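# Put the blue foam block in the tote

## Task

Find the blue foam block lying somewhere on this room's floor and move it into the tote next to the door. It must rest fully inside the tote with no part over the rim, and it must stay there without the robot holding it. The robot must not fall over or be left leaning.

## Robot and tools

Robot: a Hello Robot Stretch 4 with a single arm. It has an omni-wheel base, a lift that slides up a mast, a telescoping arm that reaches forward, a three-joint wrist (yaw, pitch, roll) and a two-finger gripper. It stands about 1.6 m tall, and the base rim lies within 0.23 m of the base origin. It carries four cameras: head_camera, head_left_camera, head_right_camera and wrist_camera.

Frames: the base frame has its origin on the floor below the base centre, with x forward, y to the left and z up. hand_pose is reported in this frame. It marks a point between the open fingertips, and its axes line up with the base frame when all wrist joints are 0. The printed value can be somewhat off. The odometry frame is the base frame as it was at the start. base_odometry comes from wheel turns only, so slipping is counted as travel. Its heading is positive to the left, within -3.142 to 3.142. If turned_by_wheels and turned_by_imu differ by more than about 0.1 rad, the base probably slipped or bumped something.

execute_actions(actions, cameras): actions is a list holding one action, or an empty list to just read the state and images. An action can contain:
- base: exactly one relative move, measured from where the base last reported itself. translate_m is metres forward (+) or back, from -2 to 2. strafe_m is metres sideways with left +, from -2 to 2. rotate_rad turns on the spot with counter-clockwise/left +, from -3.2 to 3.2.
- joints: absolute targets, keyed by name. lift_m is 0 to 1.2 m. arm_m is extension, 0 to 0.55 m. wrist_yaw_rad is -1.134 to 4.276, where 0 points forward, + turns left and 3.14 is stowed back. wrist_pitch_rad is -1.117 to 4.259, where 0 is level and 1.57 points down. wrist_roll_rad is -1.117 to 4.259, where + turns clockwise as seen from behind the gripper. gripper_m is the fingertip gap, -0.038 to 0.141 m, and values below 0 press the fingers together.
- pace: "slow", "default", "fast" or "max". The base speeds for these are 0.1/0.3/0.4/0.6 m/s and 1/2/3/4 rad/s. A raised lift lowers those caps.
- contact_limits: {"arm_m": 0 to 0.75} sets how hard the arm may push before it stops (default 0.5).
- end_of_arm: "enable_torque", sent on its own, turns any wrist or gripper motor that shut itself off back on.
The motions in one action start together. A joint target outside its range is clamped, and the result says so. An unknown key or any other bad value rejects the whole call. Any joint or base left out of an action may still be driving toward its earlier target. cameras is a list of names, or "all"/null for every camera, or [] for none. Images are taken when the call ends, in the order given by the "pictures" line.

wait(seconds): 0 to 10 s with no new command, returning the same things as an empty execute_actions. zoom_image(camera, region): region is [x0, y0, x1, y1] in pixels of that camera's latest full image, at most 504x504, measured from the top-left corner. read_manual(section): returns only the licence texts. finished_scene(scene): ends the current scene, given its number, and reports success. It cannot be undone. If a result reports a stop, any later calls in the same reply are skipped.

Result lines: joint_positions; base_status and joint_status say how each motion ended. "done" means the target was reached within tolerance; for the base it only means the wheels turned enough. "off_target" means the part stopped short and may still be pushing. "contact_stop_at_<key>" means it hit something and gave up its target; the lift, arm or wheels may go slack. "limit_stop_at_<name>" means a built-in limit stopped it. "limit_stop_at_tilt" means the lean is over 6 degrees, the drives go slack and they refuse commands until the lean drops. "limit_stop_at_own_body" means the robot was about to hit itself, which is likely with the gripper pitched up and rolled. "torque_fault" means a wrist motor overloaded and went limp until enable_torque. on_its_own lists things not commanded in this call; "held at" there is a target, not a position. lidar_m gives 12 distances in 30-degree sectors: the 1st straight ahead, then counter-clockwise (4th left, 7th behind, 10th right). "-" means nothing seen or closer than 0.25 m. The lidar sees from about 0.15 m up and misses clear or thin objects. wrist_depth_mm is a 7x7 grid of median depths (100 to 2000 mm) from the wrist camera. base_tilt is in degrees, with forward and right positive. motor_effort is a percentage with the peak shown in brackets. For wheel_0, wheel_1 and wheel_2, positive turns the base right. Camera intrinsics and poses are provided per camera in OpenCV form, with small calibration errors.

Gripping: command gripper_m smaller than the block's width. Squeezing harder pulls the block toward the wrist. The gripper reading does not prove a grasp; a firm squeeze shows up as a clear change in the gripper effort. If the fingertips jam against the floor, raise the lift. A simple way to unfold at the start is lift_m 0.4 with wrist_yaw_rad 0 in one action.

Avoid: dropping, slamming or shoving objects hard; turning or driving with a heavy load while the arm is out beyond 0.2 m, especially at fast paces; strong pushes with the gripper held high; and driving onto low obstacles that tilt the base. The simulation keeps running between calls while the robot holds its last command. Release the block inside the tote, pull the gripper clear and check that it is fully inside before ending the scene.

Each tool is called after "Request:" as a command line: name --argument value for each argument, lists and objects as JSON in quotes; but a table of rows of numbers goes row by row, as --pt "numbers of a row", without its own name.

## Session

Request:
execute_actions --actions '[]'

Scene clock: 0.00 s.
base_odometry: x=+0.000 y=+0.000 heading=+0.000 (m, m, rad; odometry frame)
turned_by_wheels: +0.000 (rad since the last result)
turned_by_imu: +0.000 (rad since the last result)
base_tilt: forward=+0.1 right=+1.0 (deg)
lidar_m: 0.89 0.92 1.26 1.33 1.16 0.81 0.76 0.79 1.10 1.58 1.37 0.96
base_status: not commanded
joint_positions: lift_m=+0.243 arm_m=-0.001 wrist_yaw_rad=+3.101 wrist_pitch_rad=+0.021 wrist_roll_rad=+0.016 gripper_m=+0.057
joint_status: not commanded
motor_effort: lift_m=+18 arm_m=+0 wrist_yaw_rad=-1 wrist_pitch_rad=-6 wrist_roll_rad=+0 gripper_m=-4 wheel_0=-1 wheel_1=-1 wheel_2=+1 (%)
hand_pose: x=-0.1148 y=+0.0991 z=+0.4154 quat_wxyz=(+0.021, -0.010, +0.008, +1.000) (m; base frame)
wrist_depth_mm: - 142 931 946 960 991 991 / - 133 891 931 960 976 991 / - 133 197 931 960 960 976 / 120 140 276 931 946 946 960 / 866 878 917 917 946 976 976 / 878 878 210 917 213 946 960 / 866 878 891 149 917 960 960
pictures: head_camera, head_left_camera, head_right_camera, wrist_camera
camera_calibration (this result's frames):
wrist_camera: T_world_to_cam=[[0.0221447, 0.999316, 0.0296104, -0.109707], [-0.00408324, 0.0297079, -0.99955, 0.471014], [-0.999746, 0.0220138, 0.00473832, 0.103561], [0, 0, 0, 1]] pos_world=[0.107887, 0.0933592, 0.47356]
Images, in order (width x height): head_camera 420x560, head_left_camera 420x672, head_right_camera 420x672, wrist_camera 616x392.

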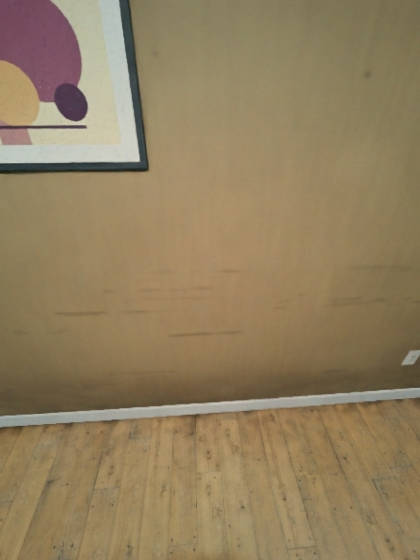

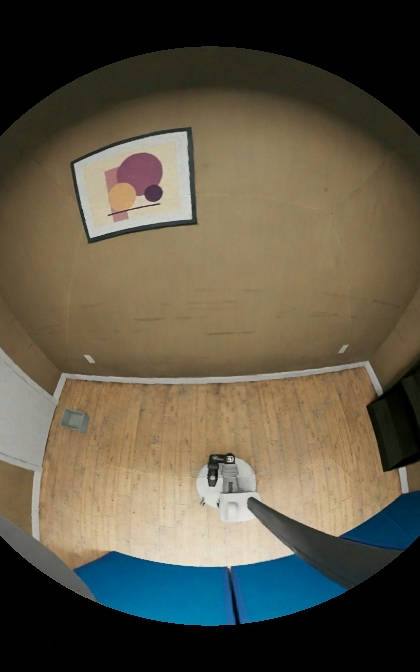

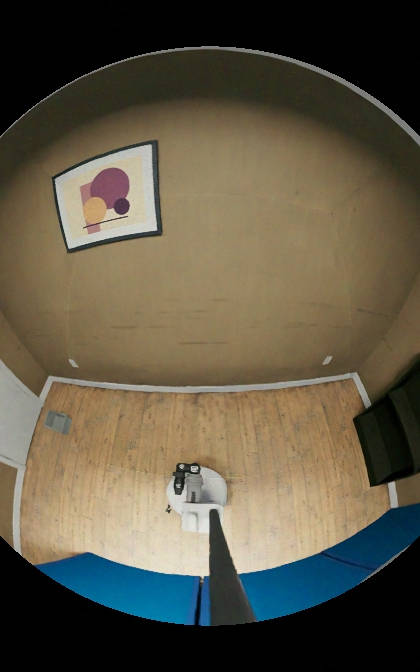

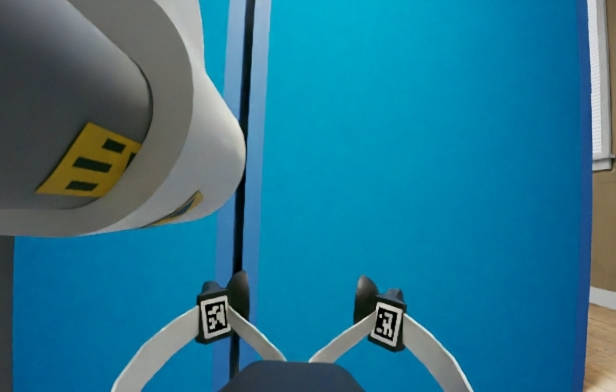

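Request:
execute_actions --actions '[{"base":{"rotate_rad":1.87},"pace":"max"}]' --cameras '[]'

Request:
execute_actions --actions '[{"base":{"translate_m":1.38},"pace":"max"}]' --cameras '[]'

Request:
execute_actions --actions '[{"base":{"rotate_rad":1.33},"pace":"max"}]' --cameras '["head_camera","head_left_camera"]'

Scene clock: 3.20 s.
base_odometry: x=+0.000 y=+0.000 heading=+1.870 (m, m, rad; odometry frame)
turned_by_wheels: +1.870 (rad since the last result)
turned_by_imu: +1.854 (rad since the last result)
base_tilt: forward=+0.1 right=+0.9 (deg)
lidar_m: 1.84 0.89 0.77 0.76 0.90 1.56 1.56 1.06 0.91 0.89 1.07 1.34
base_status: done
joint_positions: lift_m=+0.243 arm_m=-0.001 wrist_yaw_rad=+3.101 wrist_pitch_rad=+0.021 wrist_roll_rad=+0.016 gripper_m=+0.057
joint_status: not commanded
motor_effort: lift_m=+18(18) arm_m=-1(1) wrist_yaw_rad=-1(1) wrist_pitch_rad=-7(8) wrist_roll_rad=+1(1) gripper_m=-5(2) wheel_0=-3(14) wheel_1=+0(13) wheel_2=-1(15) (%)
hand_pose: x=-0.1148 y=+0.0992 z=+0.4154 quat_wxyz=(+0.021, -0.010, +0.008, +1.000) (m; base frame)
wrist_depth_mm: - 142 - - 1983 1921 1576 / - 133 - - 1921 1863 1618 / - 134 197 - 1921 1863 1618 / 119 140 276 1983 1921 1808 1618 / 1138 1576 - 1983 1921 1863 1576 / 1205 1499 211 1661 213 1708 1576 / 1078 1025 1138 149 1118 1182 1255
pictures: none
No camera images: the call's "cameras" was empty. Leave "cameras" out to get every camera's image.

Scene clock: 7.03 s.
base_odometry: x=-0.407 y=+1.319 heading=+1.870 (m, m, rad; odometry frame)
turned_by_wheels: +0.000 (rad since the last result)
turned_by_imu: -0.006 (rad since the last result)
base_tilt: forward=+0.1 right=+0.9 (deg)
lidar_m: 0.52 0.61 1.08 0.81 0.59 0.90 2.60 1.49 0.70 0.66 0.58 0.49
base_status: done
joint_positions: lift_m=+0.243 arm_m=-0.001 wrist_yaw_rad=+3.101 wrist_pitch_rad=+0.021 wrist_roll_rad=+0.016 gripper_m=+0.057
joint_status: not commanded
motor_effort: lift_m=+18(18) arm_m=+0(0) wrist_yaw_rad=-1(1) wrist_pitch_rad=-7(7) wrist_roll_rad=-1(1) gripper_m=-6(2) wheel_0=+2(8) wheel_1=+1(11) wheel_2=+2(17) (%)
hand_pose: x=-0.1148 y=+0.0992 z=+0.4154 quat_wxyz=(+0.021, -0.010, +0.008, +1.000) (m; base frame)
wrist_depth_mm: - 141 - - - 1464 768 / - 133 - - - 1464 768 / - 134 197 - - 1430 741 / 119 140 274 - - 1397 732 / 1537 - - - - 1430 723 / 1464 1708 211 1863 213 1366 741 / 1078 1025 1118 150 1118 1118 723
pictures: none
No camera images: the call's "cameras" was empty. Leave "cameras" out to get every camera's image.

Scene clock: 8.50 s.
base_odometry: x=-0.407 y=+1.319 heading=-3.083 (m, m, rad; odometry frame)
turned_by_wheels: +1.330 (rad since the last result)
turned_by_imu: +1.319 (rad since the last result)
base_tilt: forward=+0.0 right=+0.8 (deg)
lidar_m: 2.41 0.58 0.61 1.92 1.74 1.32 0.66 0.70 0.50 0.49 0.55 0.76
base_status: done
joint_positions: lift_m=+0.243 arm_m=-0.001 wrist_yaw_rad=+3.101 wrist_pitch_rad=+0.021 wrist_roll_rad=+0.016 gripper_m=+0.057
joint_status: not commanded
motor_effort: lift_m=+18(18) arm_m=-1(1) wrist_yaw_rad=+0(1) wrist_pitch_rad=-8(7) wrist_roll_rad=+1(1) gripper_m=-5(2) wheel_0=-3(13) wheel_1=+1(11) wheel_2=-1(14) (%)
hand_pose: x=-0.1148 y=+0.0992 z=+0.4154 quat_wxyz=(+0.021, -0.010, +0.008, +1.000) (m; base frame)
wrist_depth_mm: - 142 1464 1397 1430 1430 1464 / - 133 1430 1430 1464 1397 1430 / - 134 196 1397 1430 1430 1430 / 119 140 274 1430 1430 1430 1430 / 891 1430 1430 1397 1430 1397 1430 / 946 1397 211 1430 212 1430 1430 / 931 991 960 149 1118 1182 1281
pictures: head_camera, head_left_camera
Images, in order (width x height): head_camera 420x560, head_left_camera 420x672.

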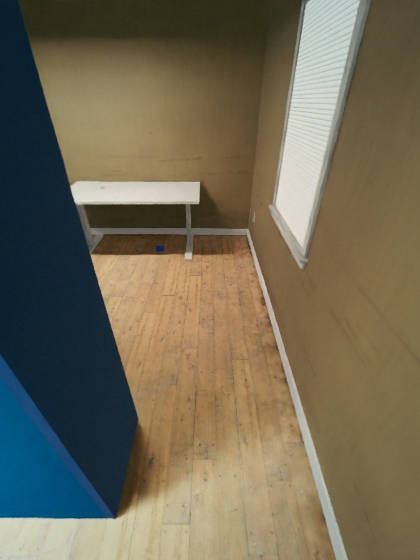

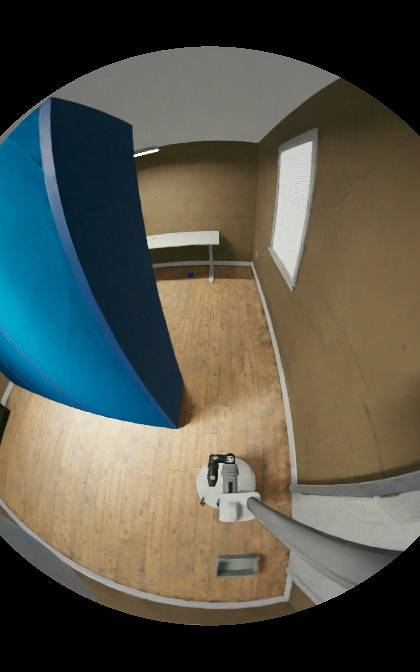

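Request:
execute_actions --actions '[{"base":{"translate_m":2.0},"pace":"max","joints":{"arm_m":0.3,"lift_m":0.3,"gripper_m":0.12}}]' --cameras '[]'

Request:
execute_actions --actions '[{"base":{"strafe_m":0.55},"pace":"max","joints":{"wrist_yaw_rad":0,"wrist_pitch_rad":0.8}}]' --cameras '["head_camera","wrist_camera"]'

Scene clock: 15.23 s.
base_odometry: x=-2.403 y=+1.202 heading=-3.083 (m, m, rad; odometry frame)
turned_by_wheels: +0.000 (rad since the last result)
turned_by_imu: -0.009 (rad since the last result)
base_tilt: forward=+0.2 right=+0.8 (deg)
lidar_m: 0.66 0.67 0.96 2.34 1.51 1.15 1.54 0.81 0.59 0.54 0.58 0.84
base_status: done
joint_positions: lift_m=+0.300 arm_m=+0.299 wrist_yaw_rad=+3.100 wrist_pitch_rad=+0.021 wrist_roll_rad=+0.016 gripper_m=+0.120
joint_status: all done
motor_effort: lift_m=+20(26) arm_m=+6(7) wrist_yaw_rad=-1(2) wrist_pitch_rad=-6(8) wrist_roll_rad=-1(1) gripper_m=+3(0) wheel_0=+3(8) wheel_1=+1(13) wheel_2=-1(18) (%)
hand_pose: x=+0.1853 y=+0.0992 z=+0.4719 quat_wxyz=(+0.021, -0.011, +0.008, +1.000) (m; base frame)
wrist_depth_mm: 115 480 - - 1921 1808 1618 / 106 119 - - - - 1661 / 112 151 303 - 1983 - 1618 / 114 232 330 - 1983 - 1576 / 1078 1308 - - 1983 1983 1618 / 1078 455 - - 1499 1661 1576 / 1060 496 1281 148 1336 1281 1397
pictures: none
No camera images: the call's "cameras" was empty. Leave "cameras" out to get every camera's image.

Scene clock: 17.53 s.
base_odometry: x=-2.371 y=+0.652 heading=-3.083 (m, m, rad; odometry frame)
turned_by_wheels: +0.000 (rad since the last result)
turned_by_imu: -0.002 (rad since the last result)
base_tilt: forward=+0.0 right=+0.9 (deg)
lidar_m: 0.66 0.69 0.97 1.78 1.52 1.11 1.08 1.62 1.17 1.10 1.17 0.68
base_status: done
joint_positions: lift_m=+0.300 arm_m=+0.299 wrist_yaw_rad=+0.000 wrist_pitch_rad=+0.802 wrist_roll_rad=+0.016 gripper_m=+0.120
joint_status: all done
motor_effort: lift_m=+20(21) arm_m=+6(6) wrist_yaw_rad=-2(5) wrist_pitch_rad=-6(6) wrist_roll_rad=+1(1) gripper_m=+1(2) wheel_0=+1(17) wheel_1=-2(11) wheel_2=+0(0) (%)
hand_pose: x=+0.6706 y=-0.0873 z=+0.2709 quat_wxyz=(+0.921, +0.007, +0.390, -0.003) (m; base frame)
wrist_depth_mm: 904 917 904 904 891 878 445 / 960 960 946 960 946 931 508 / 798 809 809 831 820 615 820 / 668 683 683 699 699 647 699 / 585 591 591 603 603 580 603 / 512 492 525 525 517 504 496 / 459 455 466 148 473 459 442
pictures: head_camera, wrist_camera
camera_calibration (this result's frames):
wrist_camera: T_world_to_cam=[[0.0345356, -0.999373, 0.00785807, -0.113451], [-0.699422, -0.029785, -0.714088, 0.719077], [0.713874, 0.0191653, -0.700012, -0.0649168], [0, 0, 0, 1]] pos_world=[0.553199, -0.0907176, 0.468933]
Images, in order (width x height): head_camera 420x560, wrist_camera 616x392.

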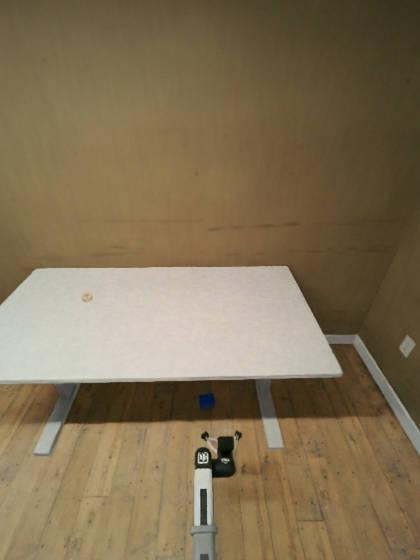

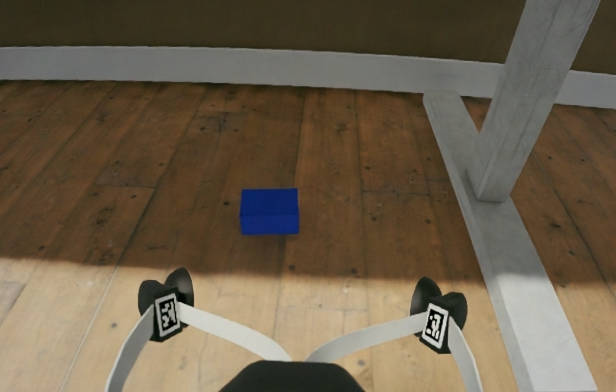

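Request:
execute_actions --actions '[{"base":{"translate_m":0.22},"pace":"max","joints":{"arm_m":0.51,"lift_m":0.21,"wrist_pitch_rad":1.57,"wrist_yaw_rad":1.22,"wrist_roll_rad":-0.4}}]' --cameras '["wrist_camera"]'

Scene clock: 20.67 s.
base_odometry: x=-2.591 y=+0.639 heading=-3.083 (m, m, rad; odometry frame)
turned_by_wheels: +0.000 (rad since the last result)
turned_by_imu: -0.001 (rad since the last result)
base_tilt: forward=+0.2 right=+0.8 (deg)
lidar_m: 0.44 0.46 0.64 1.77 1.82 1.34 1.28 1.60 1.17 1.12 0.66 0.46
base_status: done
joint_positions: lift_m=+0.210 arm_m=+0.509 wrist_yaw_rad=+1.220 wrist_pitch_rad=+1.570 wrist_roll_rad=-0.400 gripper_m=+0.120
joint_status: all done
motor_effort: lift_m=+16(17) arm_m=+5(7) wrist_yaw_rad=+0(8) wrist_pitch_rad=-1(6) wrist_roll_rad=+1(4) gripper_m=-1(1) wheel_0=+2(4) wheel_1=+1(10) wheel_2=+1(17) (%)
hand_pose: x=+0.7621 y=-0.0298 z=+0.0999 quat_wxyz=(+0.488, -0.512, +0.487, +0.512) (m; base frame)
wrist_depth_mm: 336 334 332 334 332 332 332 / 332 332 330 330 329 330 330 / 329 329 327 329 329 327 327 / 324 325 325 324 327 325 327 / 324 322 322 278 322 324 324 / 320 320 319 276 320 320 320 / 317 317 317 148 319 319 317
pictures: wrist_camera
camera_calibration (this result's frames):
wrist_camera: T_world_to_cam=[[0.995408, 0.0940823, -0.0176204, -0.754904], [0.0935782, -0.995231, -0.0275334, -0.0389354], [-0.0201268, 0.0257581, -0.999466, 0.338433], [0, 0, 0, 1]] pos_world=[0.761893, 0.023556, 0.323878]
Images, in order (width x height): wrist_camera 616x392.

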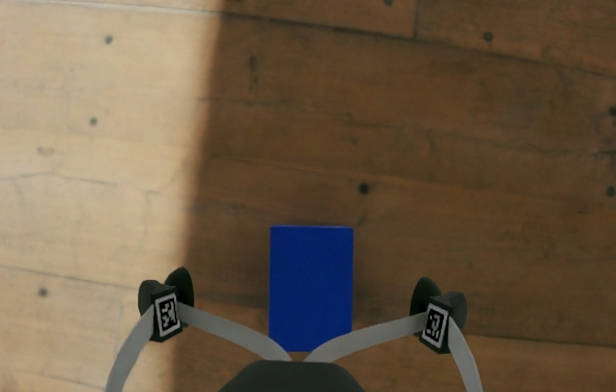

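Request:
execute_actions --actions '[{"joints":{"lift_m":0.143,"gripper_m":0.09,"arm_m":0.514},"pace":"fast"}]' --cameras '[]'

Request:
execute_actions --actions '[{"joints":{"gripper_m":0.03}}]' --cameras '[]'

Request:
execute_actions --actions '[{"base":{"translate_m":-0.35},"joints":{"lift_m":0.2,"arm_m":0.15},"pace":"max"}]' --cameras '["wrist_camera"]'

Request:
execute_actions --actions '[{"base":{"strafe_m":-0.6},"joints":{"wrist_yaw_rad":0,"wrist_roll_rad":0},"pace":"max"}]' --cameras '[]'

Request:
execute_actions --actions '[{"base":{"rotate_rad":3.17},"pace":"fast"}]' --cameras '["wrist_camera","head_camera"]'

Scene clock: 24.53 s.
base_odometry: x=-2.591 y=+0.639 heading=-3.083 (m, m, rad; odometry frame)
turned_by_wheels: +0.000 (rad since the last result)
turned_by_imu: -0.001 (rad since the last result)
base_tilt: forward=+0.2 right=+0.9 (deg)
lidar_m: 0.42 0.44 0.62 1.78 1.83 1.36 1.29 1.60 1.18 1.12 0.66 0.46
base_status: not commanded
joint_positions: lift_m=+0.143 arm_m=+0.513 wrist_yaw_rad=+1.220 wrist_pitch_rad=+1.570 wrist_roll_rad=-0.400 gripper_m=+0.090
joint_status: all done
motor_effort: lift_m=+15(14) arm_m=+6(6) wrist_yaw_rad=-1(1) wrist_pitch_rad=+0(0) wrist_roll_rad=+0(3) gripper_m=-2(0) wheel_0=+2(2) wheel_1=+1(1) wheel_2=+1(1) (%)
hand_pose: x=+0.7660 y=-0.0298 z=+0.0330 quat_wxyz=(+0.488, -0.512, +0.487, +0.512) (m; base frame)
wrist_depth_mm: 264 265 263 264 264 265 264 / 263 263 262 262 263 263 262 / 260 259 260 260 260 260 260 / 258 257 257 257 258 258 258 / 256 255 256 211 256 256 257 / 253 255 210 210 210 254 253 / 251 252 252 155 252 252 252
pictures: none
No camera images: the call's "cameras" was empty. Leave "cameras" out to get every camera's image.

Scene clock: 25.93 s.
base_odometry: x=-2.591 y=+0.639 heading=-3.083 (m, m, rad; odometry frame)
turned_by_wheels: +0.000 (rad since the last result)
turned_by_imu: +0.000 (rad since the last result)
base_tilt: forward=+0.1 right=+0.8 (deg)
lidar_m: 0.43 0.47 0.63 1.76 1.82 1.33 1.30 1.64 1.17 1.12 0.66 0.46
base_status: not commanded
joint_positions: lift_m=+0.143 arm_m=+0.513 wrist_yaw_rad=+1.220 wrist_pitch_rad=+1.570 wrist_roll_rad=-0.400 gripper_m=+0.030
joint_status: all done
motor_effort: lift_m=+15(15) arm_m=+6(6) wrist_yaw_rad=+0(1) wrist_pitch_rad=+0(0) wrist_roll_rad=+0(1) gripper_m=-12(12) wheel_0=+2(2) wheel_1=+1(1) wheel_2=+1(1) (%)
hand_pose: x=+0.7660 y=-0.0298 z=+0.0330 quat_wxyz=(+0.488, -0.512, +0.487, +0.512) (m; base frame)
wrist_depth_mm: 264 264 264 264 264 264 264 / 262 263 263 262 263 263 262 / 259 259 260 259 259 259 259 / 257 257 258 257 257 257 259 / 256 256 255 202 257 255 255 / 254 254 200 200 202 253 254 / 252 251 252 199 252 252 253
pictures: none
No camera images: the call's "cameras" was empty. Leave "cameras" out to get every camera's image.

Scene clock: 27.90 s.
base_odometry: x=-2.241 y=+0.660 heading=-3.083 (m, m, rad; odometry frame)
turned_by_wheels: -0.001 (rad since the last result)
turned_by_imu: +0.000 (rad since the last result)
base_tilt: forward=+0.1 right=+0.9 (deg)
lidar_m: 0.78 0.82 1.15 1.78 1.33 0.98 0.93 1.62 1.18 1.09 1.14 0.82
base_status: done
joint_positions: lift_m=+0.200 arm_m=+0.151 wrist_yaw_rad=+1.220 wrist_pitch_rad=+1.570 wrist_roll_rad=-0.400 gripper_m=+0.030
joint_status: all done
motor_effort: lift_m=+21(25) arm_m=-6(8) wrist_yaw_rad=-1(0) wrist_pitch_rad=-2(1) wrist_roll_rad=+0(2) gripper_m=-10(12) wheel_0=-3(13) wheel_1=-1(7) wheel_2=-3(17) (%)
hand_pose: x=+0.4041 y=-0.0298 z=+0.0895 quat_wxyz=(+0.488, -0.512, +0.487, +0.512) (m; base frame)
wrist_depth_mm: 322 322 324 325 324 324 325 / 319 320 322 320 320 320 322 / 319 319 319 319 320 319 320 / 315 317 315 317 315 319 315 / 312 314 315 202 314 312 314 / 310 310 200 200 201 312 310 / 309 309 309 199 307 310 310
pictures: wrist_camera
camera_calibration (this result's frames):
wrist_camera: T_world_to_cam=[[0.99538, 0.0943565, -0.0177819, -0.398724], [0.093855, -0.995214, -0.0271951, -0.00594293], [-0.0202629, 0.0254006, -0.999472, 0.320917], [0, 0, 0, 1]] pos_world=[0.403942, 0.0235562, 0.313496]
Images, in order (width x height): wrist_camera 616x392.

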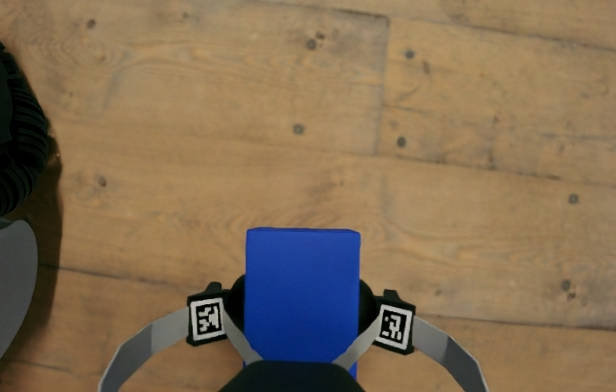

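Scene clock: 30.23 s.
base_odometry: x=-2.276 y=+1.259 heading=-3.083 (m, m, rad; odometry frame)
turned_by_wheels: +0.000 (rad since the last result)
turned_by_imu: +0.002 (rad since the last result)
base_tilt: forward=+0.1 right=+0.9 (deg)
lidar_m: 0.77 0.81 1.13 2.40 1.36 1.03 2.00 0.69 0.51 0.48 0.51 0.78
base_status: done
joint_positions: lift_m=+0.200 arm_m=+0.151 wrist_yaw_rad=+0.000 wrist_pitch_rad=+1.570 wrist_roll_rad=+0.000 gripper_m=+0.030
joint_status: all done
motor_effort: lift_m=+19(21) arm_m=-6(6) wrist_yaw_rad=+0(8) wrist_pitch_rad=-1(1) wrist_roll_rad=+1(6) gripper_m=-11(13) wheel_0=+2(18) wheel_1=+2(16) wheel_2=+0(3) (%)
hand_pose: x=+0.3221 y=-0.0874 z=+0.0896 quat_wxyz=(+0.707, +0.000, +0.707, +0.000) (m; base frame)
wrist_depth_mm: 324 325 324 324 324 324 322 / 322 322 320 322 320 320 320 / 320 320 319 319 319 320 319 / 319 317 315 317 317 317 315 / 315 315 315 202 314 312 314 / 314 314 200 200 201 312 310 / 312 310 309 200 309 310 309
pictures: none
No camera images: the call's "cameras" was empty. Leave "cameras" out to get every camera's image.

Scene clock: 32.57 s.
base_odometry: x=-2.276 y=+1.259 heading=+0.086 (m, m, rad; odometry frame)
turned_by_wheels: +3.170 (rad since the last result)
turned_by_imu: +3.143 (rad since the last result)
base_tilt: forward=+0.1 right=+0.9 (deg)
lidar_m: 1.68 0.67 0.51 0.49 0.53 0.84 0.79 0.83 1.22 2.42 1.30 1.02
base_status: done
joint_positions: lift_m=+0.200 arm_m=+0.151 wrist_yaw_rad=+0.000 wrist_pitch_rad=+1.570 wrist_roll_rad=+0.000 gripper_m=+0.030
joint_status: not commanded
motor_effort: lift_m=+19(20) arm_m=-6(6) wrist_yaw_rad=-2(3) wrist_pitch_rad=-1(1) wrist_roll_rad=+3(3) gripper_m=-15(13) wheel_0=-3(11) wheel_1=+0(10) wheel_2=-2(15) (%)
hand_pose: x=+0.3223 y=-0.0874 z=+0.0897 quat_wxyz=(+0.707, +0.000, +0.707, +0.000) (m; base frame)
wrist_depth_mm: 324 322 324 324 322 322 322 / 324 320 322 322 320 320 319 / 320 319 319 319 320 319 319 / 317 319 319 317 317 317 315 / 315 315 315 202 315 314 315 / 312 314 200 201 201 310 310 / 312 309 309 198 309 310 310
pictures: head_camera, wrist_camera
camera_calibration (this result's frames):
wrist_camera: T_world_to_cam=[[0.0464987, -0.998755, -0.0180636, -0.101552], [-0.998563, -0.0459926, -0.0274926, 0.379495], [0.0266276, 0.019316, -0.999459, 0.305256], [0, 0, 0, 1]] pos_world=[0.375544, -0.0898675, 0.31369]
Images, in order (width x height): head_camera 420x560, wrist_camera 616x392.

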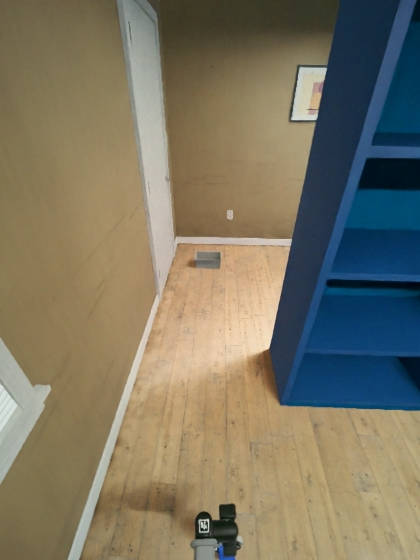

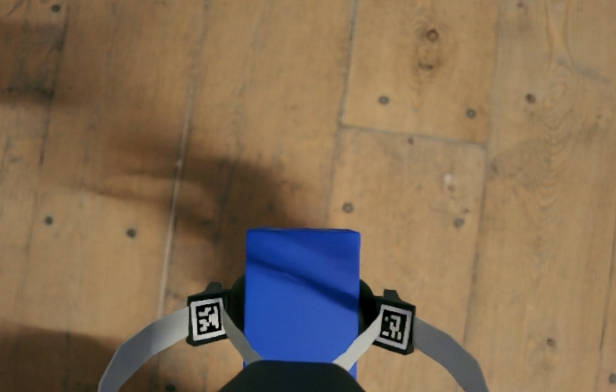

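Request:
execute_actions --actions '[{"base":{"translate_m":2.0},"pace":"max","joints":{"arm_m":0.44,"lift_m":0.33}}]' --cameras '["head_camera","wrist_camera"]'

Scene clock: 38.13 s.
base_odometry: x=-0.284 y=+1.432 heading=+0.087 (m, m, rad; odometry frame)
turned_by_wheels: +0.000 (rad since the last result)
turned_by_imu: -0.009 (rad since the last result)
base_tilt: forward=+0.1 right=+0.8 (deg)
lidar_m: 0.56 0.50 0.37 0.35 0.41 0.60 2.29 0.75 0.86 2.94 1.53 0.53
base_status: done
joint_positions: lift_m=+0.330 arm_m=+0.439 wrist_yaw_rad=+0.000 wrist_pitch_rad=+1.570 wrist_roll_rad=+0.000 gripper_m=+0.030
joint_status: all done
motor_effort: lift_m=+20(23) arm_m=+6(5) wrist_yaw_rad=-1(2) wrist_pitch_rad=-1(2) wrist_roll_rad=+3(4) gripper_m=-8(13) wheel_0=+1(11) wheel_1=+1(9) wheel_2=+2(18) (%)
hand_pose: x=+0.6101 y=-0.0874 z=+0.2195 quat_wxyz=(+0.707, +0.000, +0.707, +0.000) (m; base frame)
wrist_depth_mm: 455 455 455 455 455 455 452 / 452 452 449 452 452 452 449 / 452 368 394 384 449 449 449 / 449 379 442 442 439 442 445 / 442 389 442 202 439 442 442 / 442 343 200 200 200 442 439 / 436 377 320 199 319 436 439
pictures: head_camera, wrist_camera
camera_calibration (this result's frames):
wrist_camera: T_world_to_cam=[[0.0462089, -0.998768, -0.0180722, -0.112414], [-0.998582, -0.0457061, -0.0273062, 0.670502], [0.0264466, 0.0193083, -0.999464, 0.427469], [0, 0, 0, 1]] pos_world=[0.66344, -0.0898829, 0.443517]
Images, in order (width x height): head_camera 420x560, wrist_camera 616x392.

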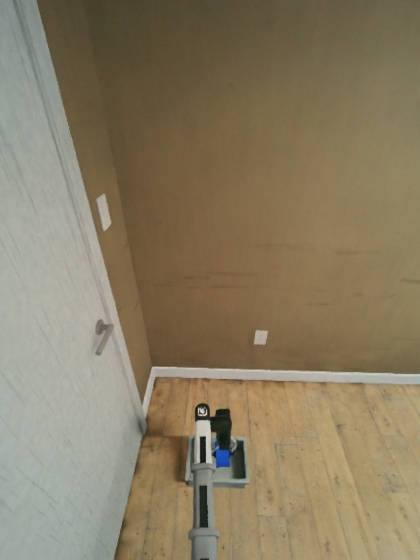

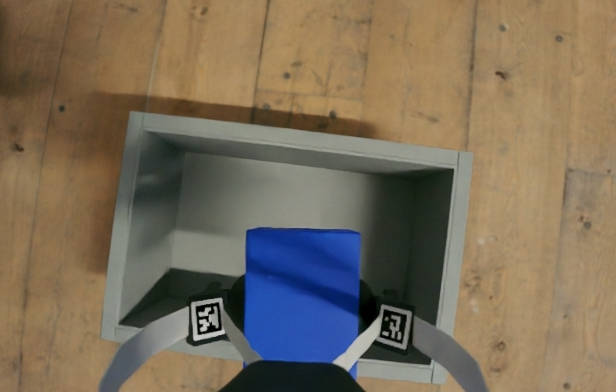

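Request:
execute_actions --actions '[{"joints":{"arm_m":0.465,"lift_m":0.146,"wrist_roll_rad":0.12}}]' --cameras '["wrist_camera"]'

Request:
execute_actions --actions '[{"joints":{"gripper_m":0.085}}]' --cameras '[]'

Request:
execute_actions --actions '[{"joints":{"lift_m":0.3},"pace":"max"}]' --cameras '["wrist_camera"]'

Scene clock: 41.13 s.
base_odometry: x=-0.284 y=+1.432 heading=+0.087 (m, m, rad; odometry frame)
turned_by_wheels: +0.000 (rad since the last result)
turned_by_imu: -0.001 (rad since the last result)
base_tilt: forward=+0.1 right=+0.9 (deg)
lidar_m: 0.54 0.49 0.38 0.35 0.42 0.63 2.29 0.77 0.86 2.91 1.51 0.57
base_status: not commanded
joint_positions: lift_m=+0.146 arm_m=+0.464 wrist_yaw_rad=+0.000 wrist_pitch_rad=+1.570 wrist_roll_rad=+0.120 gripper_m=+0.030
joint_status: all done
motor_effort: lift_m=+15(17) arm_m=+6(6) wrist_yaw_rad=-1(1) wrist_pitch_rad=-2(1) wrist_roll_rad=+3(3) gripper_m=-13(11) wheel_0=+1(1) wheel_1=+1(1) wheel_2=+2(2) (%)
hand_pose: x=+0.6350 y=-0.0874 z=+0.0360 quat_wxyz=(+0.706, +0.042, +0.706, -0.042) (m; base frame)
wrist_depth_mm: 267 267 268 266 267 267 266 / 266 266 265 265 265 265 264 / 150 152 153 153 152 148 146 / 227 259 259 258 257 248 182 / 227 257 256 202 256 245 182 / 226 255 200 200 202 244 180 / 224 253 252 199 253 208 -
pictures: wrist_camera
camera_calibration (this result's frames):
wrist_camera: T_world_to_cam=[[-0.0737005, -0.997115, -0.0181546, -0.0405914], [-0.996876, 0.0741768, -0.0271291, 0.699716], [0.0283975, 0.0160985, -0.999467, 0.241859], [0, 0, 0, 1]] pos_world=[0.68767, -0.0962705, 0.259975]
Images, in order (width x height): wrist_camera 616x392.

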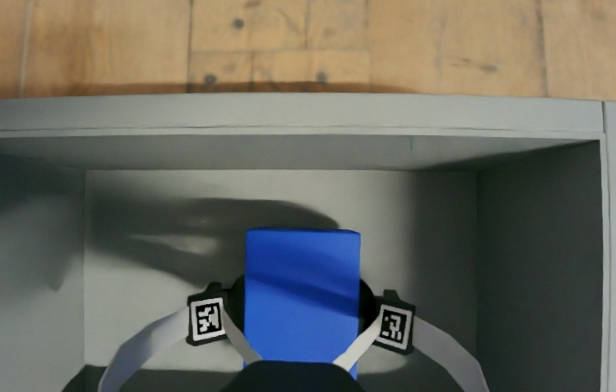

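Scene clock: 42.50 s.
base_odometry: x=-0.284 y=+1.432 heading=+0.087 (m, m, rad; odometry frame)
turned_by_wheels: +0.000 (rad since the last result)
turned_by_imu: +0.000 (rad since the last result)
base_tilt: forward=+0.2 right=+1.0 (deg)
lidar_m: 0.58 0.51 0.38 0.35 0.42 0.63 2.30 0.76 0.86 2.92 1.52 0.56
base_status: not commanded
joint_positions: lift_m=+0.146 arm_m=+0.464 wrist_yaw_rad=+0.000 wrist_pitch_rad=+1.570 wrist_roll_rad=+0.120 gripper_m=+0.085
joint_status: all done
motor_effort: lift_m=+15(15) arm_m=+6(6) wrist_yaw_rad=+0(1) wrist_pitch_rad=-1(2) wrist_roll_rad=+3(2) gripper_m=-4(14) wheel_0=+1(1) wheel_1=+1(1) wheel_2=+2(2) (%)
hand_pose: x=+0.6350 y=-0.0874 z=+0.0360 quat_wxyz=(+0.706, +0.042, +0.706, -0.042) (m; base frame)
wrist_depth_mm: 267 267 267 266 266 267 266 / 267 265 266 264 265 265 264 / 150 152 153 153 151 149 146 / 228 258 259 259 257 247 183 / 226 258 257 213 257 245 182 / 226 255 207 211 213 244 180 / 223 254 253 156 252 216 -
pictures: none
No camera images: the call's "cameras" was empty. Leave "cameras" out to get every camera's image.

Scene clock: 43.57 s.
base_odometry: x=-0.284 y=+1.432 heading=+0.087 (m, m, rad; odometry frame)
turned_by_wheels: +0.000 (rad since the last result)
turned_by_imu: +0.000 (rad since the last result)
base_tilt: forward=+0.1 right=+0.8 (deg)
lidar_m: 0.55 0.51 0.36 0.35 0.41 0.62 2.29 0.76 0.85 2.92 1.54 0.53
base_status: not commanded
joint_positions: lift_m=+0.300 arm_m=+0.464 wrist_yaw_rad=+0.000 wrist_pitch_rad=+1.570 wrist_roll_rad=+0.120 gripper_m=+0.085
joint_status: all done
motor_effort: lift_m=+21(21) arm_m=+6(6) wrist_yaw_rad=-1(1) wrist_pitch_rad=-2(2) wrist_roll_rad=+1(2) gripper_m=-2(1) wheel_0=+1(1) wheel_1=+1(1) wheel_2=+2(2) (%)
hand_pose: x=+0.6350 y=-0.0874 z=+0.1895 quat_wxyz=(+0.706, +0.042, +0.706, -0.042) (m; base frame)
wrist_depth_mm: 427 424 424 421 424 424 424 / 418 421 424 424 421 418 421 / 421 418 418 418 421 415 418 / 418 309 410 413 389 413 415 / 415 334 407 362 410 413 413 / 410 309 206 404 214 407 407 / 404 290 349 156 332 404 404
pictures: wrist_camera
camera_calibration (this result's frames):
wrist_camera: T_world_to_cam=[[-0.0737052, -0.997115, -0.0181593, -0.0377975], [-0.996874, 0.0741826, -0.0271915, 0.703927], [0.0284601, 0.0160983, -0.999465, 0.395274], [0, 0, 0, 1]] pos_world=[0.687691, -0.0962708, 0.413518]
Images, in order (width x height): wrist_camera 616x392.

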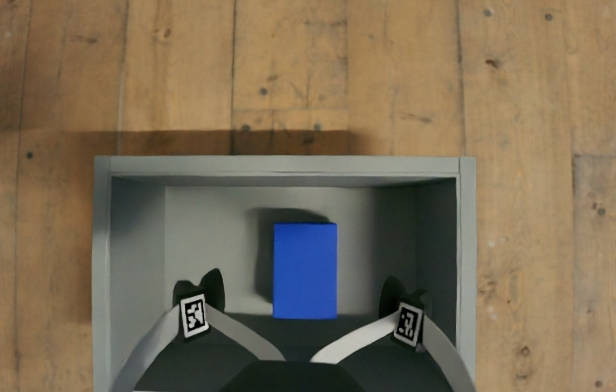

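Request:
finished_scene --scene 2

The scene is finished: the task was done.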